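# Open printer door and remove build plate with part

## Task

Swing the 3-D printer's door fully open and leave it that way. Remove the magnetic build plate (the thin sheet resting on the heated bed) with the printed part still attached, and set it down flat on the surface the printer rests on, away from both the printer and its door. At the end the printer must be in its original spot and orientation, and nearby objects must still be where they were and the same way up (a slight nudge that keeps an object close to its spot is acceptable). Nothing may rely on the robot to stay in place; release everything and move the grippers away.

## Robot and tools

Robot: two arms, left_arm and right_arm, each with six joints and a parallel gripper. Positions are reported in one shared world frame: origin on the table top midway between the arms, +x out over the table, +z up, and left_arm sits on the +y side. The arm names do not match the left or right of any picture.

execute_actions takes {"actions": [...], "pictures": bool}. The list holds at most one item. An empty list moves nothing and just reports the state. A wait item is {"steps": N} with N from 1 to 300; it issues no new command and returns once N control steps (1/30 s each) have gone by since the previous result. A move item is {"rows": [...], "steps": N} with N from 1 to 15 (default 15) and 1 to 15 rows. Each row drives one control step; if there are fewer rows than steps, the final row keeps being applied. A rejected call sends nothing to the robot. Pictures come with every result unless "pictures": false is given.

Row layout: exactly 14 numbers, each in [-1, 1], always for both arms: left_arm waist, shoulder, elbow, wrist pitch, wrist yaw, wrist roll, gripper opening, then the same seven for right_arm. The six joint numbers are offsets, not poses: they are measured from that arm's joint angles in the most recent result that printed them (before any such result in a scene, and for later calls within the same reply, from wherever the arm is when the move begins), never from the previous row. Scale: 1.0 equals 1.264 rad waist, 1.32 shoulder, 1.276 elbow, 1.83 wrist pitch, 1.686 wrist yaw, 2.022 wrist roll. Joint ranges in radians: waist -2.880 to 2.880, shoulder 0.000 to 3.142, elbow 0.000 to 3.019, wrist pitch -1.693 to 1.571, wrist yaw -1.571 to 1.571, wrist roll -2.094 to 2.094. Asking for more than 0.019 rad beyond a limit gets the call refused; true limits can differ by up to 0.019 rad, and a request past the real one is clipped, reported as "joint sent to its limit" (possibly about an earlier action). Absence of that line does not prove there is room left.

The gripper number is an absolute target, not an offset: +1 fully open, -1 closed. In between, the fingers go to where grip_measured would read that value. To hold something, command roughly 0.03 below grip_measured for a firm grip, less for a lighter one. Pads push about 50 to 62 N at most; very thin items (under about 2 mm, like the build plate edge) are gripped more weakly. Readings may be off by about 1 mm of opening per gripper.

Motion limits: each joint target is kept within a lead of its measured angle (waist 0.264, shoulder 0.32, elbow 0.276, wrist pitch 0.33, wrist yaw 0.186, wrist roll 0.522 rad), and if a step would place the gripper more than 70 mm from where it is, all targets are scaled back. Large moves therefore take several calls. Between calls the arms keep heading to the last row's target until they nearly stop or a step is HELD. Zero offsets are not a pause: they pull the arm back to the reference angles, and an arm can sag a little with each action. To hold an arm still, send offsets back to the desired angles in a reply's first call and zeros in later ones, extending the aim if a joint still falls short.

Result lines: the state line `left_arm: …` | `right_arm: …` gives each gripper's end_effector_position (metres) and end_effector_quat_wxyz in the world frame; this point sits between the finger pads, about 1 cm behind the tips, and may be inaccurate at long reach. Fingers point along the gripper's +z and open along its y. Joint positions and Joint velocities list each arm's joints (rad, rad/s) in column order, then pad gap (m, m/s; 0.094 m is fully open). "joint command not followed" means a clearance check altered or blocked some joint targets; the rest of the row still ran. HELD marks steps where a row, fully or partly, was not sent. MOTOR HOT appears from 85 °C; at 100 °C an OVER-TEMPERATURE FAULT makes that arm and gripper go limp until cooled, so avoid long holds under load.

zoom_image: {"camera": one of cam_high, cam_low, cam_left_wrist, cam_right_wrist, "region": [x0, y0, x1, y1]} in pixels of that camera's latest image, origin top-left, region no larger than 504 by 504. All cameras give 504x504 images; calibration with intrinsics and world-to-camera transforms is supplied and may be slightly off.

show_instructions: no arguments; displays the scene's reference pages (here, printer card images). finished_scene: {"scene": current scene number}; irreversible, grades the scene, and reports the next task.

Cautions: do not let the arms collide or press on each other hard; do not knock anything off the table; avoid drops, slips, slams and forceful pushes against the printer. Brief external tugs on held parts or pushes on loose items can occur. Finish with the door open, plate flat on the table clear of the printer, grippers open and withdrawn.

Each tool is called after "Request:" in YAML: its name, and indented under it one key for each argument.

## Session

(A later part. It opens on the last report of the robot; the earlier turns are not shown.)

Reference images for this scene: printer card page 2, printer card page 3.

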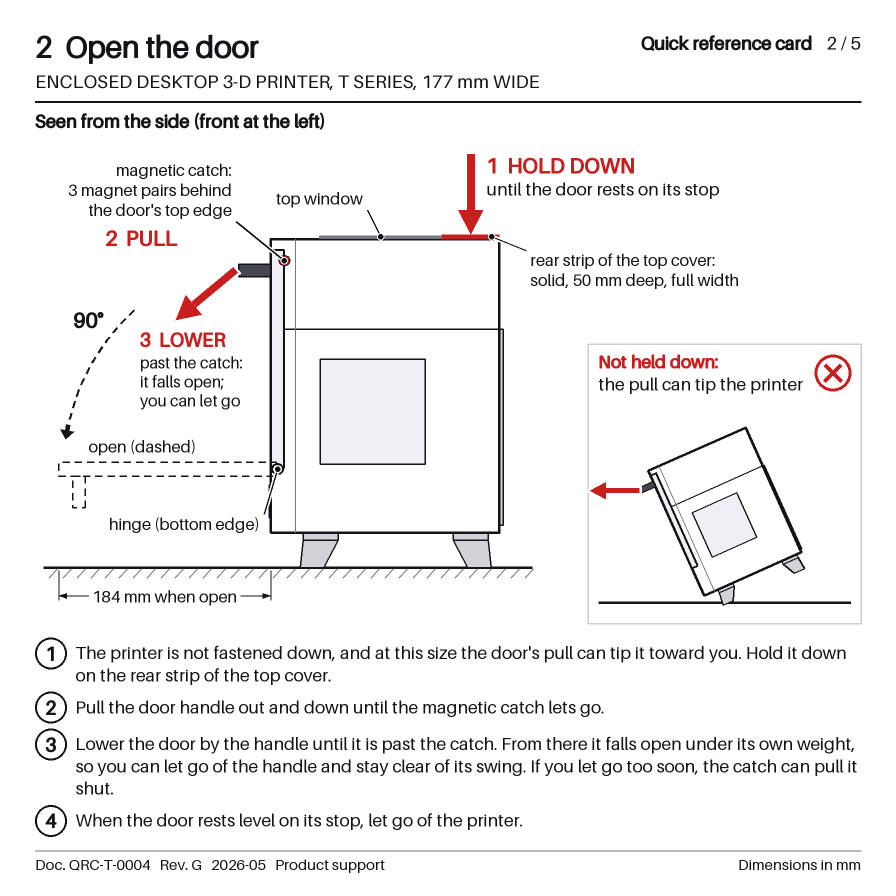

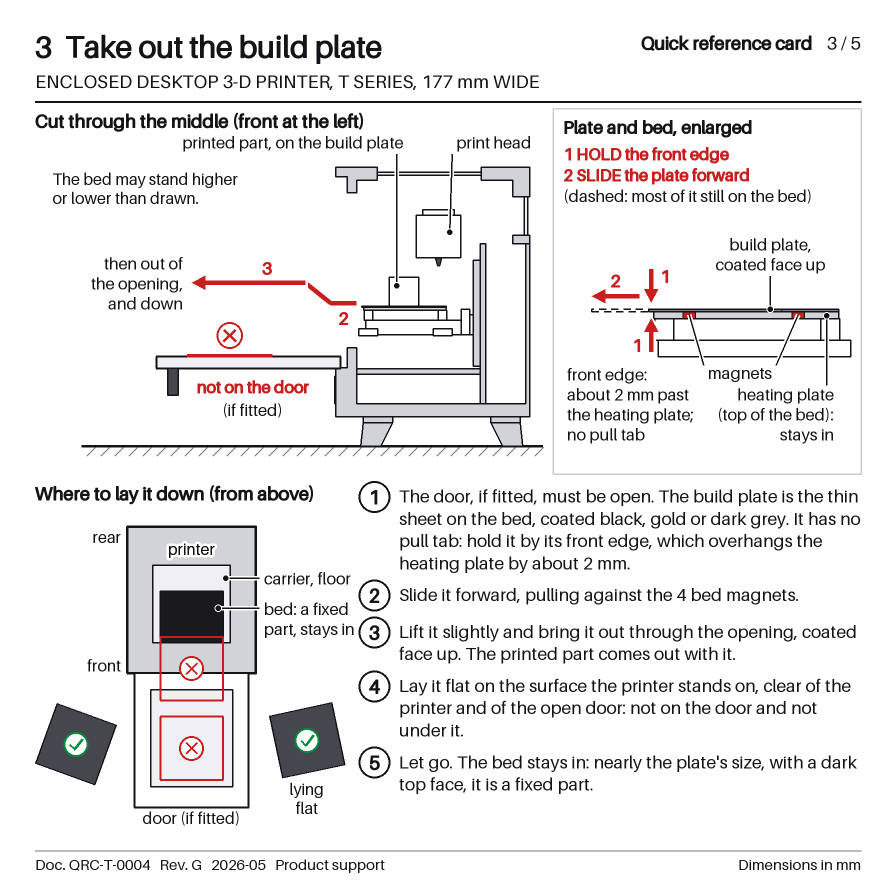

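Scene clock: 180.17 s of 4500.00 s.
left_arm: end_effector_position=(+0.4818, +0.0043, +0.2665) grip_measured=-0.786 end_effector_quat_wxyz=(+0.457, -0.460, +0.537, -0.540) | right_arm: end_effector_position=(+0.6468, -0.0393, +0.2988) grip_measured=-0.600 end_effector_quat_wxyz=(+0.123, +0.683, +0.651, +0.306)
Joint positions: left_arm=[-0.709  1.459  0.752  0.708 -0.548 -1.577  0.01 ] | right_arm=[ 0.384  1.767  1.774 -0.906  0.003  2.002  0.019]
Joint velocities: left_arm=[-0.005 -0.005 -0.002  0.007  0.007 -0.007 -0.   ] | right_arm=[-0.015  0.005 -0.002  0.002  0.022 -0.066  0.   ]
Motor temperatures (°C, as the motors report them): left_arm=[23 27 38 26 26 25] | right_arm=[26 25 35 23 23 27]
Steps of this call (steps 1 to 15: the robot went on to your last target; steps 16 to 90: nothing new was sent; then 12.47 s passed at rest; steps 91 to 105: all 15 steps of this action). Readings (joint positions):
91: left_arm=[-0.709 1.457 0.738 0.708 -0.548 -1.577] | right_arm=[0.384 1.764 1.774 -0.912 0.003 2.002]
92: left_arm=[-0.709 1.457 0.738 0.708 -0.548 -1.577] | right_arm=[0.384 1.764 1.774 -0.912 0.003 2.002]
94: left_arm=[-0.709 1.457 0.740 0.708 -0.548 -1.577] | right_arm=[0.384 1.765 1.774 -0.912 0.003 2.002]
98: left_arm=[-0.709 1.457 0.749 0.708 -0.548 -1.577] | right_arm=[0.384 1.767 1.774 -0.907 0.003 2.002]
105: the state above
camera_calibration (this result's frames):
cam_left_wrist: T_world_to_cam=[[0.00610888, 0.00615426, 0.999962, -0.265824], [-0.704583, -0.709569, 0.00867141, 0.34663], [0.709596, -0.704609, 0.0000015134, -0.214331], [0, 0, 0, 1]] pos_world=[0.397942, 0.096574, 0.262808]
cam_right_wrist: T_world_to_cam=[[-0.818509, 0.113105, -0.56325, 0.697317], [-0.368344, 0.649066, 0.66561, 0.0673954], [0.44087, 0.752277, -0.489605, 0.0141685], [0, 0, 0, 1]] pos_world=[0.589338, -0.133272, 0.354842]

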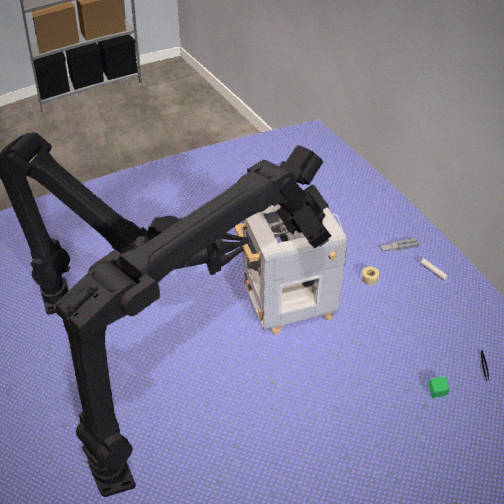

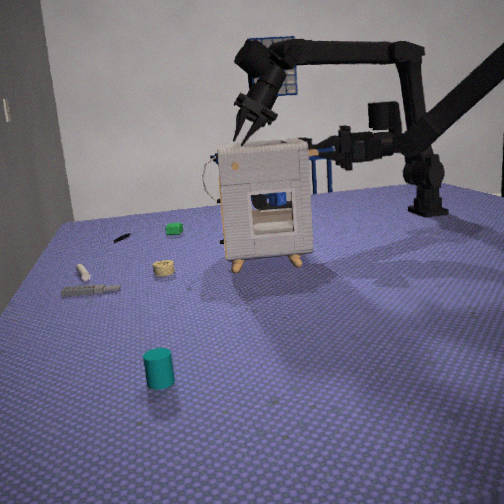

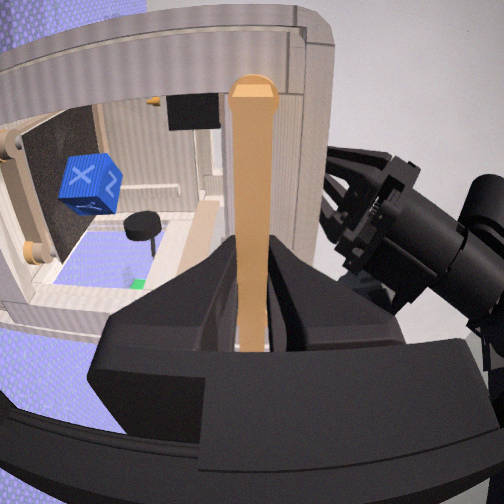

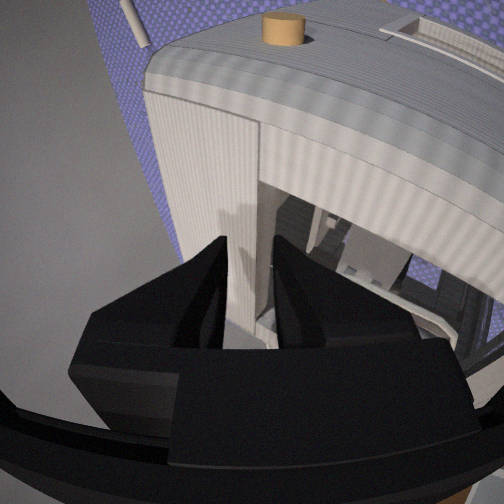

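Request:
execute_actions:
  actions:
    - {"rows":[[0,0,0.03,0,0,0,-0.82,-0.003,0.02,0.025,0.015,0,0,-0.6],[0,0,0.03,0,0,0,-0.82,-0.005,0.025,0.025,0.018,0,0,-0.6],[0,0,0.03,0,0,0,-0.82,-0.007,0.028,0.025,0.021,0,0,-0.6],[0,0,0.03,0,0,0,-0.82,-0.008,0.03,0.025,0.024,0,0,-0.6],[0,0,0.03,0,0,0,-0.82,-0.009,0.032,0.025,0.027,0,0,-0.6],[0,0,0.03,0,0,0,-0.82,-0.01,0.034,0.025,0.03,0,0,-0.6],[0,0,0.03,0,0,0,-0.82,-0.011,0.036,0.025,0.033,0,0,-0.6],[0,0,0.03,0,0,0,-0.82,-0.012,0.038,0.025,0.036,0,0,-0.6],[0,0,0.03,0,0,0,-0.82,-0.013,0.04,0.025,0.039,0,0,-0.6],[0,0,0.03,0,0,0,-0.82,-0.014,0.042,0.025,0.042,0,0,-0.6],[0,0,0.03,0,0,0,-0.82,-0.015,0.044,0.025,0.045,0,0,-0.6]]}

Scene clock: 189.40 s of 4500.00 s.
left_arm: end_effector_position=(+0.4818, +0.0043, +0.2665) grip_measured=-0.786 end_effector_quat_wxyz=(+0.457, -0.460, +0.537, -0.540) | right_arm: end_effector_position=(+0.6541, -0.0375, +0.2996) grip_measured=-0.600 end_effector_quat_wxyz=(+0.127, +0.681, +0.648, +0.318)
Joint positions: left_arm=[-0.709  1.459  0.752  0.708 -0.548 -1.577  0.01 ] | right_arm=[ 0.383  1.773  1.774 -0.872  0.001  2.002  0.019]
Joint velocities: left_arm=[ 0.005  0.005 -0.022  0.002 -0.081 -0.007  0.   ] | right_arm=[-0.015 -0.005  0.022 -0.002 -0.051  0.066 -0.   ]
Motor temperatures (°C, as the motors report them): left_arm=[23 28 38 26 26 25] | right_arm=[26 25 36 23 23 27]
Steps of this call (steps 1 to 15: the robot went on to your last target; steps 16 to 90: nothing new was sent; then 5.73 s passed at rest; steps 91 to 105: all 15 steps of this action). Readings (joint positions):
91: left_arm=[-0.709 1.459 0.752 0.708 -0.548 -1.577] | right_arm=[0.384 1.767 1.774 -0.904 0.003 2.002]
92: left_arm=[-0.709 1.459 0.752 0.708 -0.548 -1.577] | right_arm=[0.384 1.767 1.774 -0.899 0.003 2.002]
94: left_arm=[-0.709 1.459 0.752 0.708 -0.548 -1.577] | right_arm=[0.384 1.769 1.774 -0.890 0.003 2.002]
98: left_arm=[-0.709 1.459 0.752 0.708 -0.548 -1.577] | right_arm=[0.383 1.773 1.774 -0.874 0.002 2.002]
105: the state above
camera_calibration (this result's frames):
cam_left_wrist: T_world_to_cam=[[0.00610888, 0.00615426, 0.999962, -0.265824], [-0.704583, -0.709569, 0.00867141, 0.34663], [0.709596, -0.704609, 0.0000015134, -0.214331], [0, 0, 0, 1]] pos_world=[0.397942, 0.096574, 0.262808]
cam_right_wrist: T_world_to_cam=[[-0.804269, 0.120299, -0.581963, 0.700146], [-0.384136, 0.641957, 0.663574, 0.0790599], [0.453422, 0.757245, -0.470095, -0.00389647], [0, 0, 0, 1]] pos_world=[0.595242, -0.132029, 0.353165]

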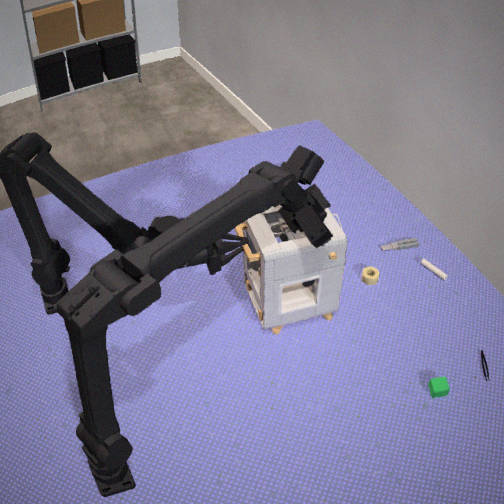

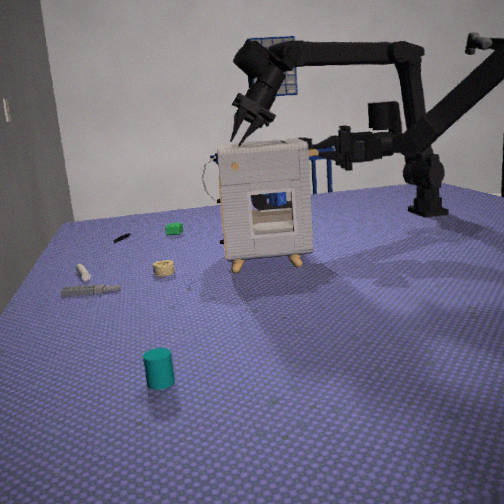

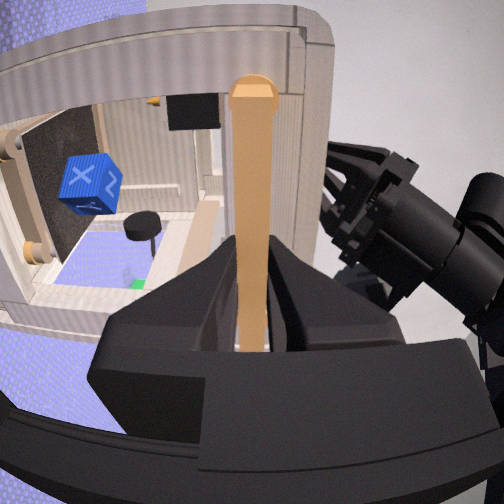

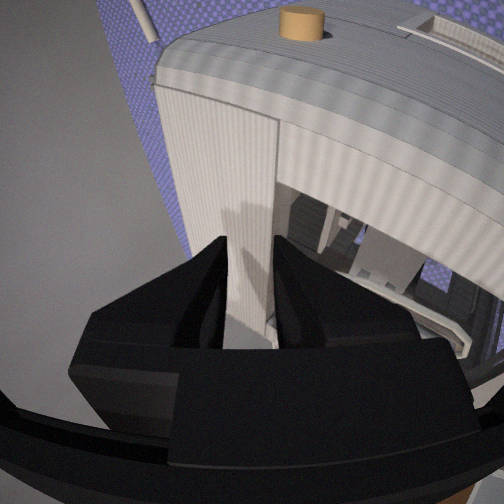

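Request:
execute_actions:
  actions:
    - {"rows":[[0,0,0.02,0,0,0,-0.83,-0.01,0.04,0.028,0.03,0,0,-0.6],[-0.003,-0.008,0.005,0,0,0,-0.83,-0.015,0.055,0.03,0.036,0,0,-0.6],[-0.006,-0.014,-0.005,0,0,0,-0.83,-0.02,0.068,0.032,0.041,0,0,-0.6],[-0.009,-0.019,-0.012,0.003,-0.002,0,-0.83,-0.024,0.08,0.033,0.045,0,0,-0.6],[-0.012,-0.024,-0.019,0.005,-0.004,0,-0.83,-0.024,0.08,0.033,0.048,0,0,-0.6],[-0.015,-0.029,-0.026,0.007,-0.006,0,-0.83,-0.024,0.08,0.033,0.05,0,0,-0.6],[-0.018,-0.034,-0.033,0.009,-0.008,0,-0.83,-0.024,0.08,0.033,0.05,0,0,-0.6],[-0.021,-0.039,-0.04,0.011,-0.01,0,-0.83,-0.024,0.08,0.033,0.05,0,0,-0.6],[-0.024,-0.044,-0.047,0.013,-0.012,0,-0.83,-0.024,0.08,0.033,0.05,0,0,-0.6],[-0.027,-0.049,-0.054,0.015,-0.014,0,-0.83,-0.024,0.08,0.033,0.05,0,0,-0.6],[-0.03,-0.054,-0.061,0.017,-0.016,0,-0.83,-0.024,0.08,0.033,0.05,0,0,-0.6],[-0.033,-0.059,-0.068,0.019,-0.018,0,-0.83,-0.024,0.08,0.033,0.05,0,0,-0.6],[-0.036,-0.064,-0.075,0.021,-0.02,0,-0.83,-0.024,0.08,0.033,0.05,0,0,-0.6],[-0.039,-0.069,-0.082,0.023,-0.022,0,-0.83,-0.024,0.08,0.033,0.05,0,0,-0.6],[-0.042,-0.073,-0.088,0.025,-0.024,0,-0.83,-0.024,0.08,0.033,0.05,0,0,-0.6]]}
  pictures: false

Request:
execute_actions:
  actions:
    - {"steps":8}

Scene clock: 204.37 s of 4500.00 s.
left_arm: end_effector_position=(+0.4504, +0.0128, +0.2600) grip_measured=-0.771 end_effector_quat_wxyz=(+0.455, -0.458, +0.539, -0.542) | right_arm: end_effector_position=(+0.6596, -0.0365, +0.2986) grip_measured=-0.600 end_effector_quat_wxyz=(+0.126, +0.679, +0.646, +0.327)
Joint positions: left_arm=[-0.742  1.398  0.665  0.734 -0.573 -1.577  0.011] | right_arm=[ 0.378  1.78   1.774 -0.849 -0.01   2.002  0.019]
Joint velocities: left_arm=[-0.22  -0.288 -0.374  0.081 -0.183 -0.007  0.006] | right_arm=[-0.034  0.024 -0.007  0.168 -0.022  0.022 -0.   ]
Motor temperatures (°C, as the motors report them): left_arm=[23 28 38 26 26 25] | right_arm=[26 25 36 23 23 27]
Steps of this call (steps 1 to 15: the robot went on to your last target; steps 16 to 90: nothing new was sent; then 11.47 s passed at rest; steps 91 to 105: all 15 steps of this action). Readings (joint positions):
91: left_arm=[-0.709 1.459 0.752 0.708 -0.548 -1.577] | right_arm=[0.383 1.773 1.774 -0.872 0.001 2.002]
92: left_arm=[-0.709 1.459 0.752 0.708 -0.548 -1.577] | right_arm=[0.382 1.775 1.774 -0.871 0.000 2.002]
94: left_arm=[-0.709 1.458 0.751 0.708 -0.548 -1.577] | right_arm=[0.381 1.776 1.774 -0.869 -0.003 2.002]
98: left_arm=[-0.709 1.454 0.746 0.708 -0.547 -1.577] | right_arm=[0.380 1.777 1.774 -0.868 -0.007 2.002]
105: the state above

Scene clock: 204.63 s of 4500.00 s.
left_arm: end_effector_position=(+0.4420, +0.0140, +0.2585) grip_measured=-0.764 end_effector_quat_wxyz=(+0.453, -0.456, +0.540, -0.544) | right_arm: end_effector_position=(+0.6636, -0.0374, +0.2991) grip_measured=-0.600 end_effector_quat_wxyz=(+0.128, +0.678, +0.643, +0.331)
Joint positions: left_arm=[-0.753  1.382  0.644  0.74  -0.579 -1.577  0.011] | right_arm=[ 0.375  1.784  1.776 -0.836 -0.009  2.002  0.019]
Joint velocities: left_arm=[-0.015 -0.015 -0.017 -0.007 -0.037  0.051  0.001] | right_arm=[-0.005  0.005 -0.002  0.002 -0.066 -0.037  0.001]
Motor temperatures (°C, as the motors report them): left_arm=[23 28 38 26 26 25] | right_arm=[26 25 36 23 23 27]
Steps of this call (steps 1 to 8: the robot went on to your last target). Readings (joint positions):
1: left_arm=[-0.748 1.390 0.654 0.736 -0.577 -1.577] | right_arm=[0.377 1.781 1.774 -0.844 -0.010 2.002]
2: left_arm=[-0.752 1.384 0.647 0.737 -0.578 -1.577] | right_arm=[0.376 1.782 1.774 -0.840 -0.010 2.002]
4: left_arm=[-0.753 1.382 0.644 0.739 -0.579 -1.577] | right_arm=[0.376 1.783 1.775 -0.837 -0.010 2.002]
8: the state above
camera_calibration (this result's frames):
cam_left_wrist: T_world_to_cam=[[0.00566154, 0.00661943, 0.999962, -0.257448], [-0.714265, -0.699821, 0.00867659, 0.329643], [0.699852, -0.714287, 0.000765959, -0.174989], [0, 0, 0, 1]] pos_world=[0.359376, 0.107403, 0.254712]
cam_right_wrist: T_world_to_cam=[[-0.791063, 0.130887, -0.597568, 0.703718], [-0.398621, 0.630684, 0.665837, 0.0914767], [0.464027, 0.764922, -0.446737, -0.0222768], [0, 0, 0, 1]] pos_world=[0.603487, -0.132761, 0.349659]

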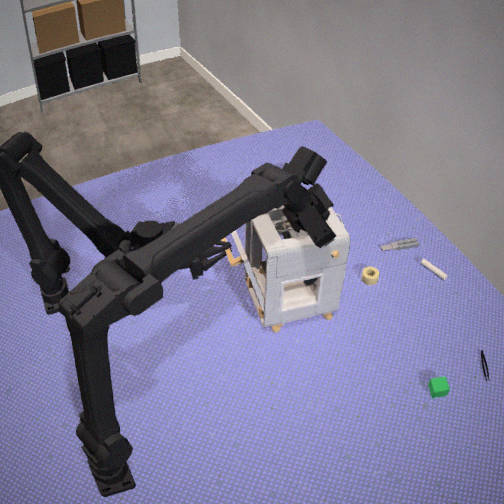

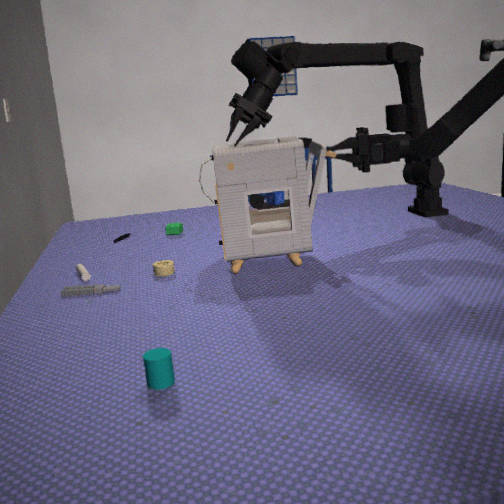

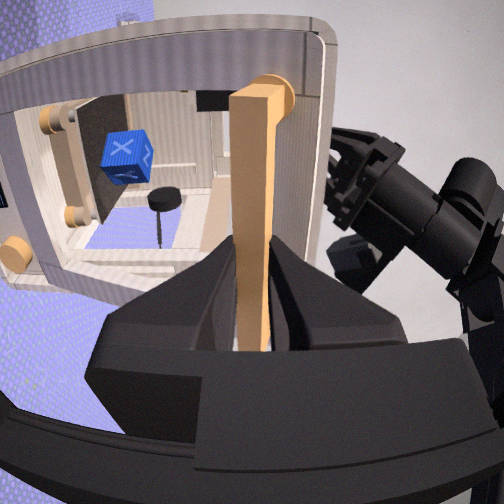

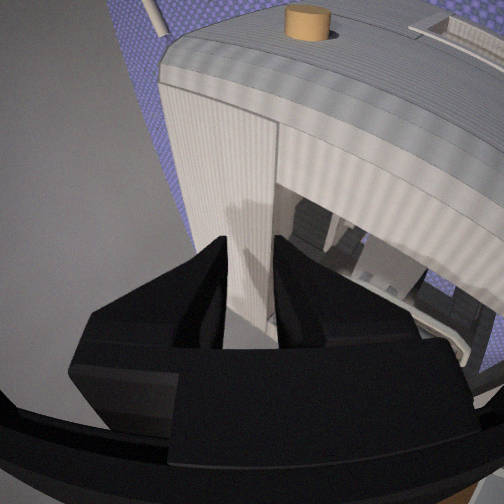

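Request:
execute_actions:
  actions:
    - {"rows":[[0,0,-0.005,0.01,0,0,-0.76,0.002,0.03,0.025,0,0,0,-0.6],[-0.004,-0.003,-0.012,0.013,-0.003,0,-0.7,0.004,0.025,0.025,-0.006,0,0,-0.6],[-0.01,-0.006,-0.02,0.017,-0.008,0,-0.64,0.006,0.02,0.025,-0.01,0,0,-0.6],[-0.017,-0.009,-0.029,0.022,-0.014,0,-0.58,0.008,0.018,0.025,-0.013,0,0,-0.6],[-0.024,-0.011,-0.038,0.027,-0.02,0,-0.55,0.009,0.016,0.025,-0.016,0,0,-0.6],[-0.031,-0.013,-0.047,0.032,-0.027,0,-0.55,0.01,0.015,0.025,-0.019,0,0,-0.6],[-0.038,-0.014,-0.056,0.036,-0.033,0,-0.55,0.01,0.015,0.025,-0.022,0,0,-0.6],[-0.045,-0.015,-0.065,0.041,-0.04,0,-0.55,0.01,0.015,0.025,-0.025,0,0,-0.6],[-0.052,-0.015,-0.074,0.046,-0.046,0,-0.55,0.01,0.015,0.025,-0.025,0,0,-0.6],[-0.059,-0.012,-0.084,0.054,-0.051,0,-0.55,0.01,0.015,0.025,-0.025,0,0,-0.6],[-0.066,-0.009,-0.095,0.062,-0.056,0,-0.55,0.01,0.015,0.025,-0.025,0,0,-0.6],[-0.073,-0.005,-0.106,0.071,-0.061,0,-0.55,0.01,0.015,0.025,-0.025,0,0,-0.6],[-0.079,0,-0.116,0.08,-0.066,0,-0.55,0.01,0.015,0.025,-0.025,0,0,-0.6],[-0.085,0.004,-0.126,0.088,-0.071,0,-0.55,0.01,0.015,0.025,-0.025,0,0,-0.6],[-0.091,0.007,-0.136,0.096,-0.075,0,-0.55,0.01,0.015,0.025,-0.025,0,0,-0.6]]}
  pictures: false

Request:
execute_actions:
  actions:
    - {"steps":10}

Scene clock: 228.83 s of 4500.00 s.
left_arm: end_effector_position=(+0.3887, +0.0253, +0.2139) grip_measured=-0.551 end_effector_quat_wxyz=(+0.458, -0.462, +0.544, -0.530) | right_arm: end_effector_position=(+0.6556, -0.0337, +0.2999) grip_measured=-0.600 end_effector_quat_wxyz=(+0.123, +0.678, +0.649, +0.324)
Joint positions: left_arm=[-0.847  1.377  0.49   0.863 -0.693 -1.577  0.021] | right_arm=[ 0.384  1.777  1.776 -0.862 -0.01   2.002  0.019]
Joint velocities: left_arm=[-0.249  0.122 -0.369  0.408 -0.198 -0.007 -0.002] | right_arm=[-0.015 -0.015  0.012 -0.002 -0.022 -0.022 -0.   ]
Motor temperatures (°C, as the motors report them): left_arm=[23 28 36 26 26 25] | right_arm=[26 25 37 23 24 27]
Steps of this call (steps 1 to 30: the robot went on to your last target; steps 31 to 90: nothing new was sent; then 20.70 s passed at rest; steps 91 to 105: all 15 steps of this action). Readings (joint positions):
91: left_arm=[-0.753 1.382 0.644 0.740 -0.578 -1.577] | right_arm=[0.376 1.782 1.776 -0.837 -0.010 2.002]
92: left_arm=[-0.753 1.382 0.643 0.741 -0.578 -1.577] | right_arm=[0.376 1.781 1.776 -0.841 -0.012 2.002]
94: left_arm=[-0.756 1.381 0.630 0.749 -0.590 -1.577] | right_arm=[0.379 1.778 1.776 -0.857 -0.014 2.002]
98: left_arm=[-0.780 1.376 0.582 0.780 -0.633 -1.577] | right_arm=[0.384 1.777 1.776 -0.862 -0.010 2.002]
105: the state above

Scene clock: 229.17 s of 4500.00 s.
left_arm: end_effector_position=(+0.3788, +0.0264, +0.2011) grip_measured=-0.551 end_effector_quat_wxyz=(+0.456, -0.459, +0.551, -0.527) | right_arm: end_effector_position=(+0.6556, -0.0337, +0.2999) grip_measured=-0.600 end_effector_quat_wxyz=(+0.123, +0.678, +0.649, +0.324)
Joint positions: left_arm=[-0.864  1.39   0.46   0.892 -0.702 -1.577  0.021] | right_arm=[ 0.384  1.777  1.776 -0.862 -0.01   2.002  0.019]
Joint velocities: left_arm=[ 0.005 -0.005 -0.002  0.017  0.007  0.051  0.001] | right_arm=[-0.005  0.005  0.002 -0.002 -0.066  0.051  0.001]
Motor temperatures (°C, as the motors report them): left_arm=[23 28 36 26 26 25] | right_arm=[26 25 37 23 24 27]
Steps of this call (steps 1 to 10: the robot went on to your last target). Readings (joint positions):
1: left_arm=[-0.854 1.381 0.478 0.874 -0.697 -1.577] | right_arm=[0.384 1.777 1.776 -0.862 -0.010 2.002]
2: left_arm=[-0.859 1.385 0.469 0.881 -0.700 -1.577] | right_arm=[0.384 1.777 1.776 -0.862 -0.010 2.002]
4: left_arm=[-0.864 1.389 0.460 0.887 -0.701 -1.577] | right_arm=[0.384 1.777 1.776 -0.862 -0.010 2.002]
8: left_arm=[-0.864 1.390 0.460 0.892 -0.702 -1.577] | right_arm=[0.384 1.777 1.776 -0.862 -0.010 2.002]
10: the state above
camera_calibration (this result's frames):
cam_left_wrist: T_world_to_cam=[[0.0317557, -0.0236016, 0.999217, -0.208717], [-0.705748, -0.70844, 0.00569563, 0.291264], [0.707751, -0.705376, -0.0391538, -0.117057], [0, 0, 0, 1]] pos_world=[0.295034, 0.118848, 0.202311]
cam_right_wrist: T_world_to_cam=[[-0.802705, 0.119676, -0.584246, 0.700641], [-0.39283, 0.631004, 0.668969, 0.0806713], [0.448721, 0.766493, -0.459497, -0.007145], [0, 0, 0, 1]] pos_world=[0.597304, -0.129277, 0.352097]

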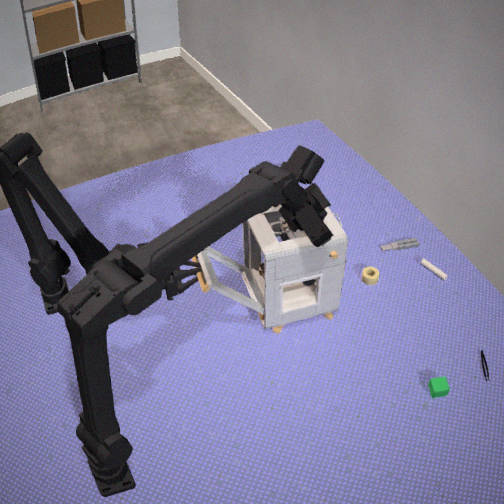

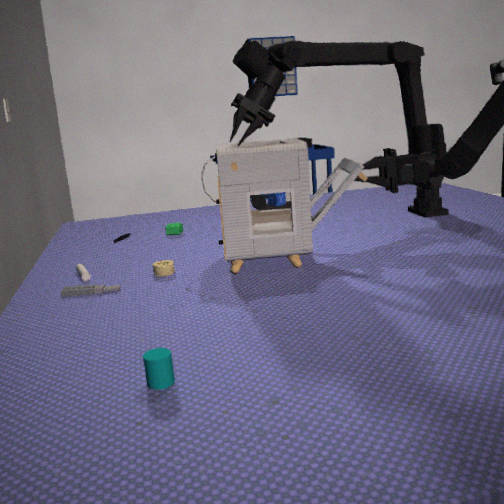

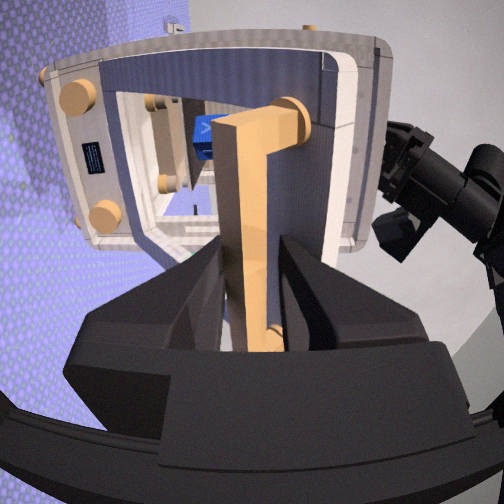

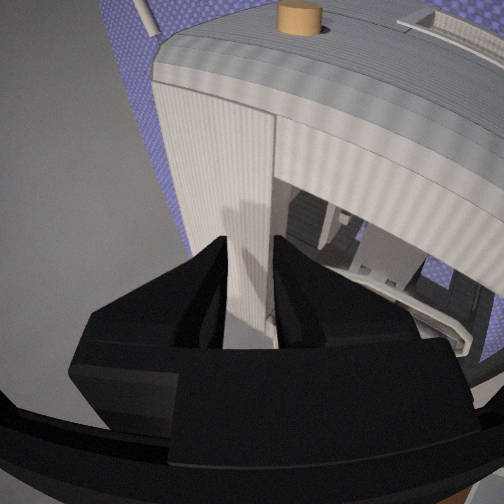

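Request:
execute_actions:
  actions:
    - {"rows":[[-0.006,-0.005,0,0.015,-0.004,0,-0.55,0,0.015,0.025,0,0,0,-0.6],[-0.011,-0.007,-0.004,0.018,-0.008,0,-0.5,0,0.015,0.025,0,0,0,-0.6],[-0.016,-0.009,-0.008,0.021,-0.012,0,-0.42,0,0.015,0.025,0,0,0,-0.6],[-0.021,-0.011,-0.011,0.024,-0.016,0,-0.32,0,0.015,0.025,0,0,0,-0.6],[-0.026,-0.013,-0.014,0.027,-0.02,0,-0.2,0,0.015,0.025,0,0,0,-0.6],[-0.03,-0.014,-0.017,0.03,-0.023,0,-0.08,0,0.015,0.025,0,0,0,-0.6],[-0.034,-0.015,-0.02,0.033,-0.026,0,0.04,0,0.015,0.025,0,0,0,-0.6],[-0.038,-0.016,-0.022,0.036,-0.029,0,0.16,0,0.015,0.025,0,0,0,-0.6],[-0.042,-0.017,-0.024,0.039,-0.032,0,0.28,0,0.015,0.025,0,0,0,-0.6],[-0.046,-0.018,-0.026,0.042,-0.035,0,0.4,0,0.015,0.025,0,0,0,-0.6],[-0.049,-0.019,-0.028,0.044,-0.038,0,0.52,0,0.015,0.025,0,0,0,-0.6],[-0.052,-0.02,-0.03,0.046,-0.04,0,0.64,0,0.015,0.025,0,0,0,-0.6],[-0.055,-0.021,-0.032,0.048,-0.042,0,0.76,0,0.015,0.025,0,0,0,-0.6],[-0.057,-0.021,-0.034,0.05,-0.044,0,0.88,0,0.015,0.025,0,0,0,-0.6],[-0.059,-0.021,-0.035,0.051,-0.045,0,1,0,0.015,0.025,0,0,0,-0.6]]}
  pictures: false

Request:
execute_actions:
  actions:
    - {"steps":8}

Scene clock: 255.87 s of 4500.00 s.
left_arm: end_effector_position=(+0.3544, +0.0269, +0.2018) grip_measured=+0.935 end_effector_quat_wxyz=(+0.458, -0.461, +0.537, -0.538) | right_arm: end_effector_position=(+0.6556, -0.0337, +0.2999) grip_measured=-0.600 end_effector_quat_wxyz=(+0.123, +0.678, +0.649, +0.324)
Joint positions: left_arm=[-0.927  1.375  0.415  0.958 -0.772 -1.577  0.091] | right_arm=[ 0.384  1.777  1.776 -0.862 -0.01   2.002  0.019]
Joint velocities: left_arm=[-0.083 -0.034 -0.051  0.105 -0.081 -0.037  0.141] | right_arm=[-0.005 -0.005 -0.027  0.032 -0.007  0.007 -0.001]
Motor temperatures (°C, as the motors report them): left_arm=[23 27 35 26 26 25] | right_arm=[26 25 37 23 23 27]
Steps of this call (steps 1 to 30: the robot went on to your last target; steps 31 to 90: nothing new was sent; then 23.20 s passed at rest; steps 91 to 105: all 15 steps of this action). Readings (joint positions):
91: left_arm=[-0.864 1.390 0.460 0.892 -0.702 -1.577] | right_arm=[0.384 1.777 1.776 -0.862 -0.010 2.002]
92: left_arm=[-0.865 1.390 0.459 0.895 -0.706 -1.577] | right_arm=[0.384 1.777 1.776 -0.862 -0.010 2.002]
94: left_arm=[-0.870 1.389 0.453 0.905 -0.719 -1.577] | right_arm=[0.384 1.777 1.776 -0.862 -0.010 2.002]
98: left_arm=[-0.893 1.384 0.435 0.926 -0.743 -1.577] | right_arm=[0.384 1.777 1.776 -0.862 -0.010 2.002]
105: the state above

Scene clock: 256.13 s of 4500.00 s.
left_arm: end_effector_position=(+0.3529, +0.0270, +0.2012) grip_measured=+1.000 end_effector_quat_wxyz=(+0.458, -0.461, +0.537, -0.538) | right_arm: end_effector_position=(+0.6556, -0.0337, +0.2999) grip_measured=-0.600 end_effector_quat_wxyz=(+0.123, +0.678, +0.649, +0.324)
Joint positions: left_arm=[-0.93   1.374  0.412  0.961 -0.774 -1.577  0.094] | right_arm=[ 0.384  1.777  1.776 -0.862 -0.01   2.002  0.019]
Joint velocities: left_arm=[-0.015  0.005 -0.007 -0.012 -0.007  0.066  0.   ] | right_arm=[ 0.005  0.005  0.012  0.012 -0.022 -0.007  0.   ]
Motor temperatures (°C, as the motors report them): left_arm=[23 27 35 26 26 25] | right_arm=[26 25 37 23 23 27]
Steps of this call (steps 1 to 8: the robot went on to your last target). Readings (joint positions):
1: left_arm=[-0.929 1.374 0.413 0.959 -0.773 -1.577] | right_arm=[0.384 1.777 1.776 -0.862 -0.010 2.002]
2: left_arm=[-0.930 1.374 0.412 0.960 -0.774 -1.577] | right_arm=[0.384 1.777 1.776 -0.862 -0.010 2.002]
4: left_arm=[-0.930 1.374 0.412 0.960 -0.774 -1.577] | right_arm=[0.384 1.777 1.776 -0.862 -0.010 2.002]
8: the state above
camera_calibration (this result's frames):
cam_left_wrist: T_world_to_cam=[[0.00810882, 0.00392712, 0.999959, -0.200488], [-0.70131, -0.712806, 0.00848641, 0.271443], [0.712811, -0.70135, -0.0030259, -0.107442], [0, 0, 0, 1]] pos_world=[0.268577, 0.118919, 0.197851]
cam_right_wrist: T_world_to_cam=[[-0.802705, 0.119676, -0.584246, 0.700641], [-0.39283, 0.631004, 0.668969, 0.0806713], [0.448721, 0.766493, -0.459497, -0.007145], [0, 0, 0, 1]] pos_world=[0.597304, -0.129277, 0.352097]

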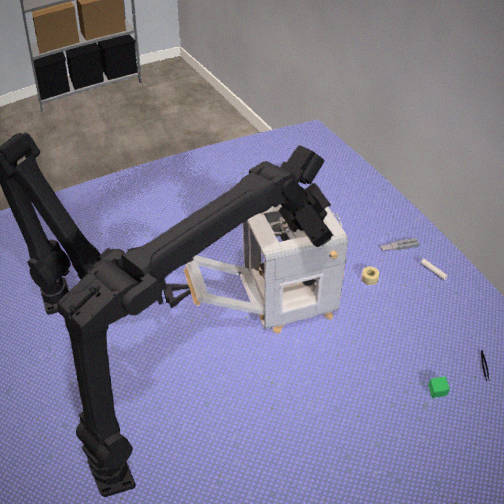

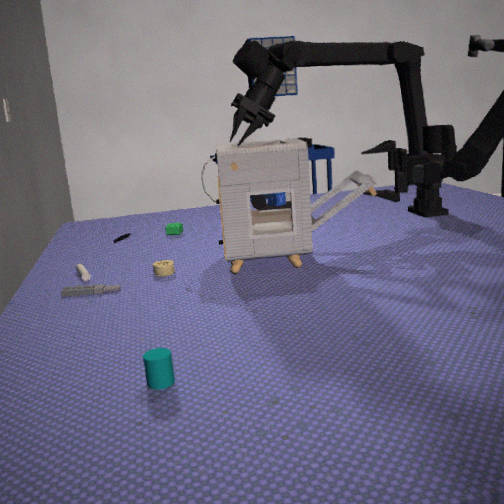

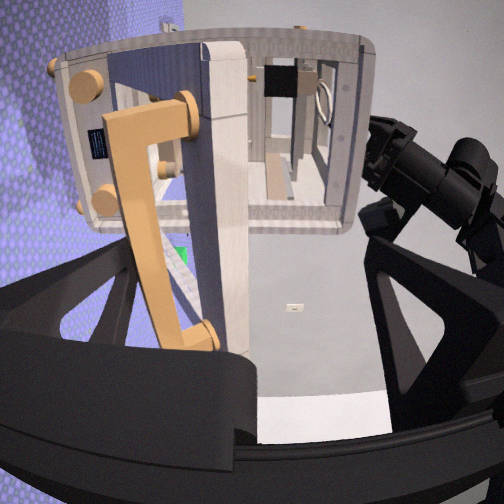

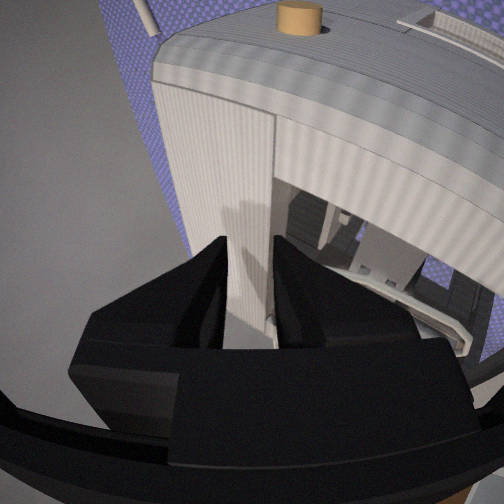

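Request:
execute_actions:
  actions: []

Scene clock: 271.70 s of 4500.00 s.
left_arm: end_effector_position=(+0.3529, +0.0270, +0.2012) grip_measured=+1.000 end_effector_quat_wxyz=(+0.458, -0.461, +0.537, -0.538) | right_arm: end_effector_position=(+0.6556, -0.0337, +0.2999) grip_measured=-0.600 end_effector_quat_wxyz=(+0.123, +0.678, +0.649, +0.324)
Joint positions: left_arm=[-0.93   1.374  0.412  0.961 -0.774 -1.577  0.094] | right_arm=[ 0.384  1.777  1.776 -0.862 -0.01   2.002  0.019]
Joint velocities: left_arm=[-0.005  0.015  0.007 -0.002  0.037 -0.066  0.   ] | right_arm=[-0.005 -0.005  0.002 -0.017 -0.022  0.051 -0.001]
Motor temperatures (°C, as the motors report them): left_arm=[23 27 35 26 26 25] | right_arm=[26 25 37 23 23 27]
Steps of this call (steps 1 to 15: the robot went on to your last target; steps 16 to 90: nothing new was sent; then 12.57 s passed at rest). Readings (joint positions):
1: left_arm=[-0.930 1.374 0.412 0.961 -0.774 -1.577] | right_arm=[0.384 1.777 1.776 -0.862 -0.010 2.002]
2: left_arm=[-0.930 1.374 0.412 0.961 -0.774 -1.577] | right_arm=[0.384 1.777 1.776 -0.862 -0.010 2.002]
4: left_arm=[-0.930 1.374 0.412 0.961 -0.774 -1.577] | right_arm=[0.384 1.777 1.776 -0.862 -0.010 2.002]
8: left_arm=[-0.930 1.374 0.412 0.961 -0.774 -1.577] | right_arm=[0.384 1.777 1.776 -0.862 -0.010 2.002]
90: the state above
All arms were judged still, so your last target was given up. Only a new action makes them travel on or press farther. Fingers that are still opening or closing keep moving.
camera_calibration (this result's frames):
cam_left_wrist: T_world_to_cam=[[0.00810882, 0.00392712, 0.999959, -0.200488], [-0.70131, -0.712806, 0.00848641, 0.271443], [0.712811, -0.70135, -0.0030259, -0.107442], [0, 0, 0, 1]] pos_world=[0.268577, 0.118919, 0.197851]
cam_right_wrist: T_world_to_cam=[[-0.802705, 0.119676, -0.584246, 0.700641], [-0.39283, 0.631004, 0.668969, 0.0806713], [0.448721, 0.766493, -0.459497, -0.007145], [0, 0, 0, 1]] pos_world=[0.597304, -0.129277, 0.352097]

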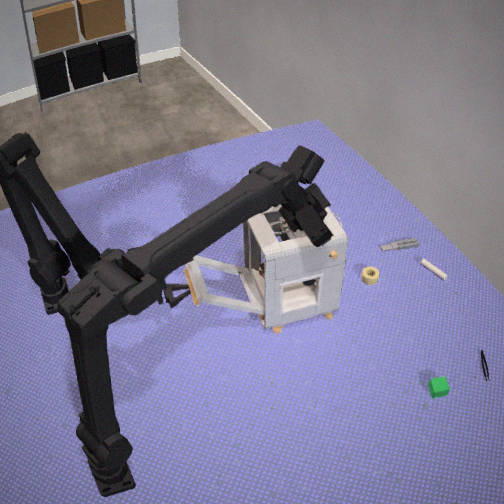

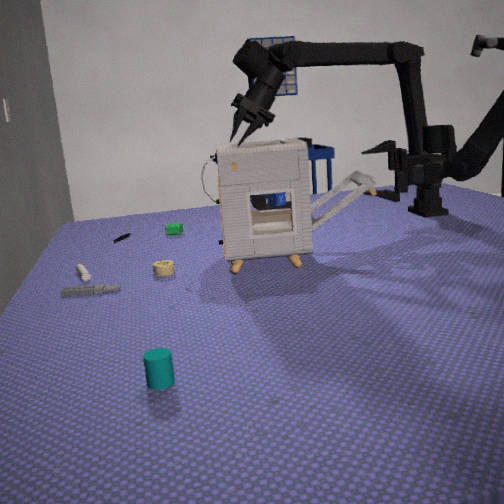

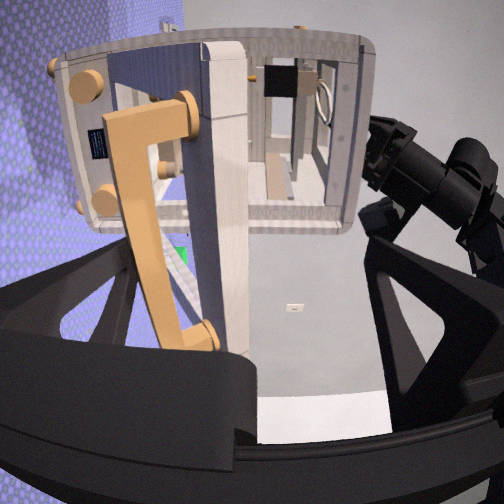

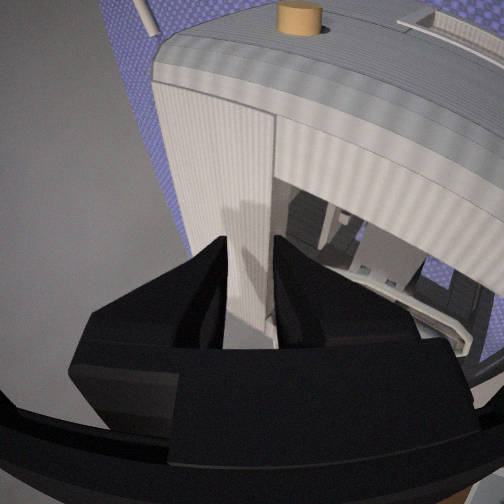

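Request:
execute_actions:
  actions:
    - {"rows":[[-0.003,0.012,-0.004,0.012,-0.002,0,1,0,0.015,0.025,0,0,0,-0.6],[-0.006,0.025,-0.008,0.024,-0.004,0,1,0,0.015,0.025,0,0,0,-0.6],[-0.009,0.037,-0.012,0.036,-0.006,0,1,0,0.015,0.025,0,0,0,-0.6],[-0.012,0.05,-0.016,0.048,-0.008,0,1,0,0.015,0.025,0,0,0,-0.6],[-0.015,0.062,-0.02,0.06,-0.01,0,1,0,0.015,0.025,0,0,0,-0.6],[-0.018,0.074,-0.024,0.072,-0.012,0,1,0,0.015,0.025,0,0,0,-0.6],[-0.021,0.087,-0.027,0.084,-0.014,0,1,0,0.015,0.025,0,0,0,-0.6],[-0.024,0.099,-0.03,0.096,-0.016,0,1,0,0.015,0.025,0,0,0,-0.6],[-0.027,0.112,-0.033,0.108,-0.018,0,1,0,0.015,0.025,0,0,0,-0.6],[-0.03,0.124,-0.036,0.12,-0.02,0,1,0,0.015,0.025,0,0,0,-0.6],[-0.033,0.136,-0.038,0.133,-0.021,0,1,0,0.015,0.025,0,0,0,-0.6],[-0.035,0.149,-0.04,0.145,-0.022,0,1,0,0.015,0.025,0,0,0,-0.6],[-0.037,0.161,-0.042,0.157,-0.024,0,1,0,0.015,0.025,0,0,0,-0.6],[-0.039,0.174,-0.044,0.169,-0.025,0,1,0,0.015,0.025,0,0,0,-0.6],[-0.04,0.186,-0.045,0.181,-0.026,0,1,0,0.015,0.025,0,0,0,-0.6]],"steps":15}

Request:
execute_actions:
  actions:
    - {"steps":15}

Scene clock: 286.57 s of 4500.00 s.
left_arm: end_effector_position=(+0.3391, +0.0293, +0.1454) grip_measured=+1.000 end_effector_quat_wxyz=(+0.460, -0.462, +0.538, -0.534) | right_arm: end_effector_position=(+0.6556, -0.0337, +0.2999) grip_measured=-0.600 end_effector_quat_wxyz=(+0.123, +0.678, +0.649, +0.324)
Joint positions: left_arm=[-0.965  1.59   0.357  1.224 -0.814 -1.577  0.094] | right_arm=[ 0.384  1.777  1.776 -0.862 -0.01   2.002  0.019]
Joint velocities: left_arm=[-0.073  0.444 -0.071  0.657 -0.051  0.022  0.   ] | right_arm=[ 0.015 -0.015 -0.012  0.002 -0.066  0.066  0.   ]
Motor temperatures (°C, as the motors report them): left_arm=[23 27 35 26 26 25] | right_arm=[26 25 37 23 23 27]
Steps of this call (steps 1 to 90: nothing new was sent; then 11.37 s passed at rest; steps 91 to 105: all 15 steps of this action). Readings (joint positions):
91: left_arm=[-0.930 1.375 0.411 0.961 -0.774 -1.577] | right_arm=[0.384 1.777 1.776 -0.862 -0.010 2.002]
92: left_arm=[-0.930 1.378 0.410 0.966 -0.774 -1.577] | right_arm=[0.384 1.777 1.776 -0.862 -0.010 2.002]
94: left_arm=[-0.932 1.396 0.403 0.995 -0.779 -1.577] | right_arm=[0.384 1.777 1.776 -0.862 -0.010 2.002]
98: left_arm=[-0.945 1.465 0.381 1.074 -0.793 -1.577] | right_arm=[0.384 1.777 1.776 -0.862 -0.010 2.002]
105: the state above
camera_calibration (this result's frames):
cam_left_wrist: T_world_to_cam=[[0.0123775, -0.0023447, 0.999921, -0.14586], [-0.697733, -0.716324, 0.00695716, 0.262951], [0.716251, -0.697764, -0.0105023, -0.0963789], [0, 0, 0, 1]] pos_world=[0.254306, 0.120766, 0.143006]
cam_right_wrist: T_world_to_cam=[[-0.802705, 0.119676, -0.584246, 0.700641], [-0.39283, 0.631004, 0.668969, 0.0806713], [0.448721, 0.766493, -0.459497, -0.007145], [0, 0, 0, 1]] pos_world=[0.597304, -0.129277, 0.352097]

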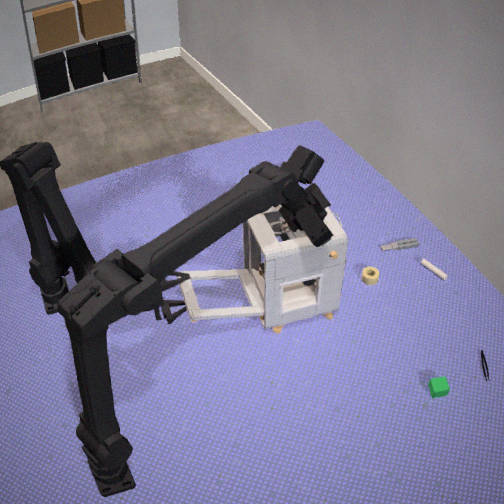

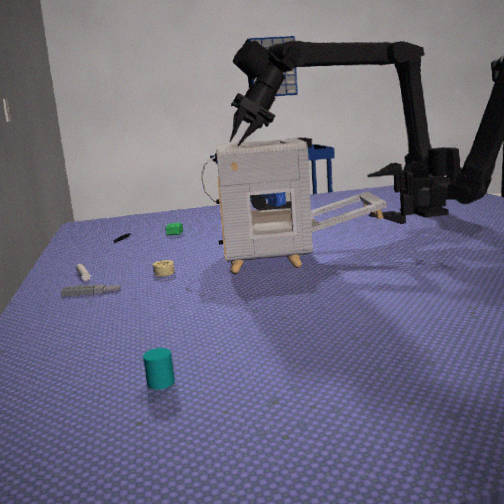

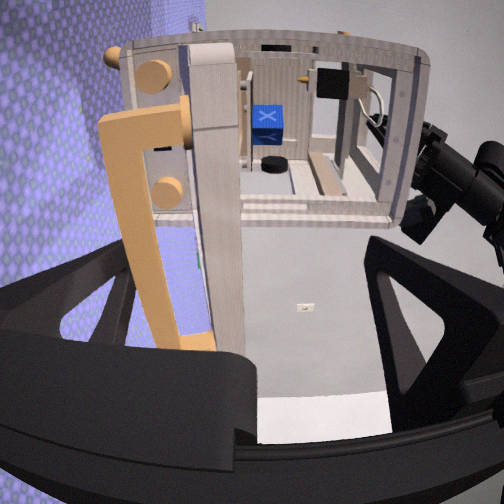

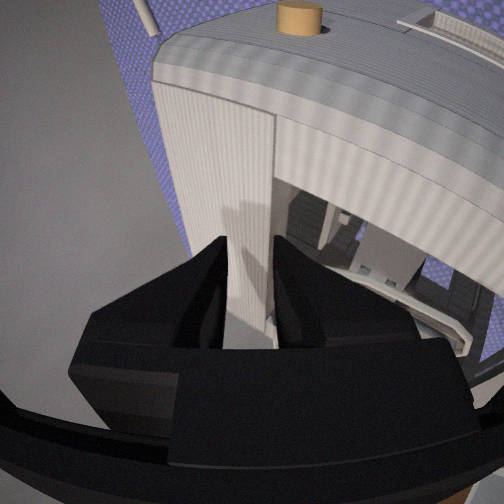

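Scene clock: 287.07 s of 4500.00 s.
left_arm: end_effector_position=(+0.3377, +0.0293, +0.1395) grip_measured=+1.000 end_effector_quat_wxyz=(+0.459, -0.462, +0.536, -0.537) | right_arm: end_effector_position=(+0.6556, -0.0337, +0.2999) grip_measured=-0.600 end_effector_quat_wxyz=(+0.123, +0.678, +0.649, +0.324)
Joint positions: left_arm=[-0.968  1.624  0.353  1.268 -0.816 -1.577  0.094] | right_arm=[ 0.384  1.777  1.776 -0.862 -0.01   2.002  0.019]
Joint velocities: left_arm=[-0.015  0.005 -0.012 -0.022  0.007 -0.007  0.   ] | right_arm=[-0.015  0.005  0.007 -0.017 -0.022 -0.037 -0.001]
Motor temperatures (°C, as the motors report them): left_arm=[23 27 35 26 26 25] | right_arm=[26 25 37 23 23 27]
Steps of this call (steps 1 to 15: the robot went on to your last target). Readings (joint positions):
1: left_arm=[-0.966 1.604 0.355 1.242 -0.815 -1.577] | right_arm=[0.384 1.777 1.776 -0.862 -0.010 2.002]
2: left_arm=[-0.967 1.614 0.354 1.253 -0.815 -1.577] | right_arm=[0.384 1.777 1.776 -0.862 -0.010 2.002]
4: left_arm=[-0.968 1.623 0.353 1.262 -0.815 -1.577] | right_arm=[0.384 1.777 1.776 -0.862 -0.010 2.002]
8: left_arm=[-0.968 1.624 0.353 1.268 -0.816 -1.577] | right_arm=[0.384 1.777 1.776 -0.862 -0.010 2.002]
15: the state above
camera_calibration (this result's frames):
cam_left_wrist: T_world_to_cam=[[0.00846248, 0.00328778, 0.999959, -0.138799], [-0.698309, -0.715748, 0.00826299, 0.26206], [0.715746, -0.69835, -0.00376112, -0.0961582], [0, 0, 0, 1]] pos_world=[0.252998, 0.120873, 0.136266]
cam_right_wrist: T_world_to_cam=[[-0.802705, 0.119676, -0.584246, 0.700641], [-0.39283, 0.631004, 0.668969, 0.0806713], [0.448721, 0.766493, -0.459497, -0.007145], [0, 0, 0, 1]] pos_world=[0.597304, -0.129277, 0.352097]

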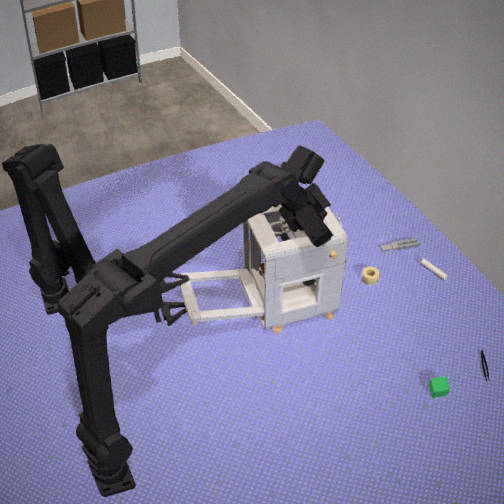

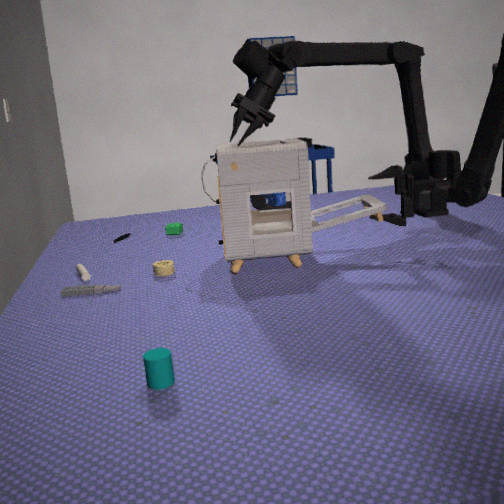

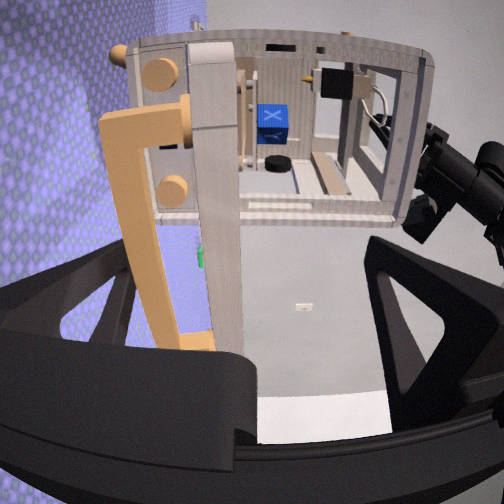

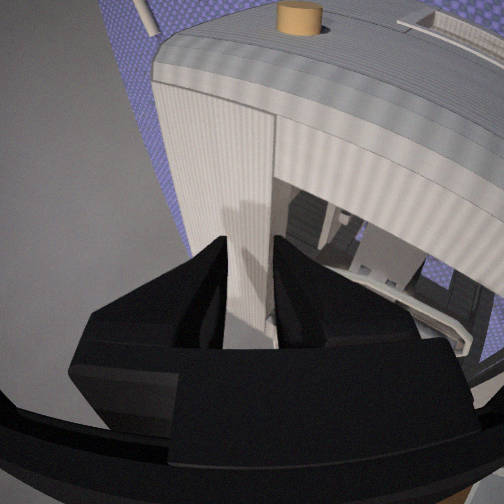

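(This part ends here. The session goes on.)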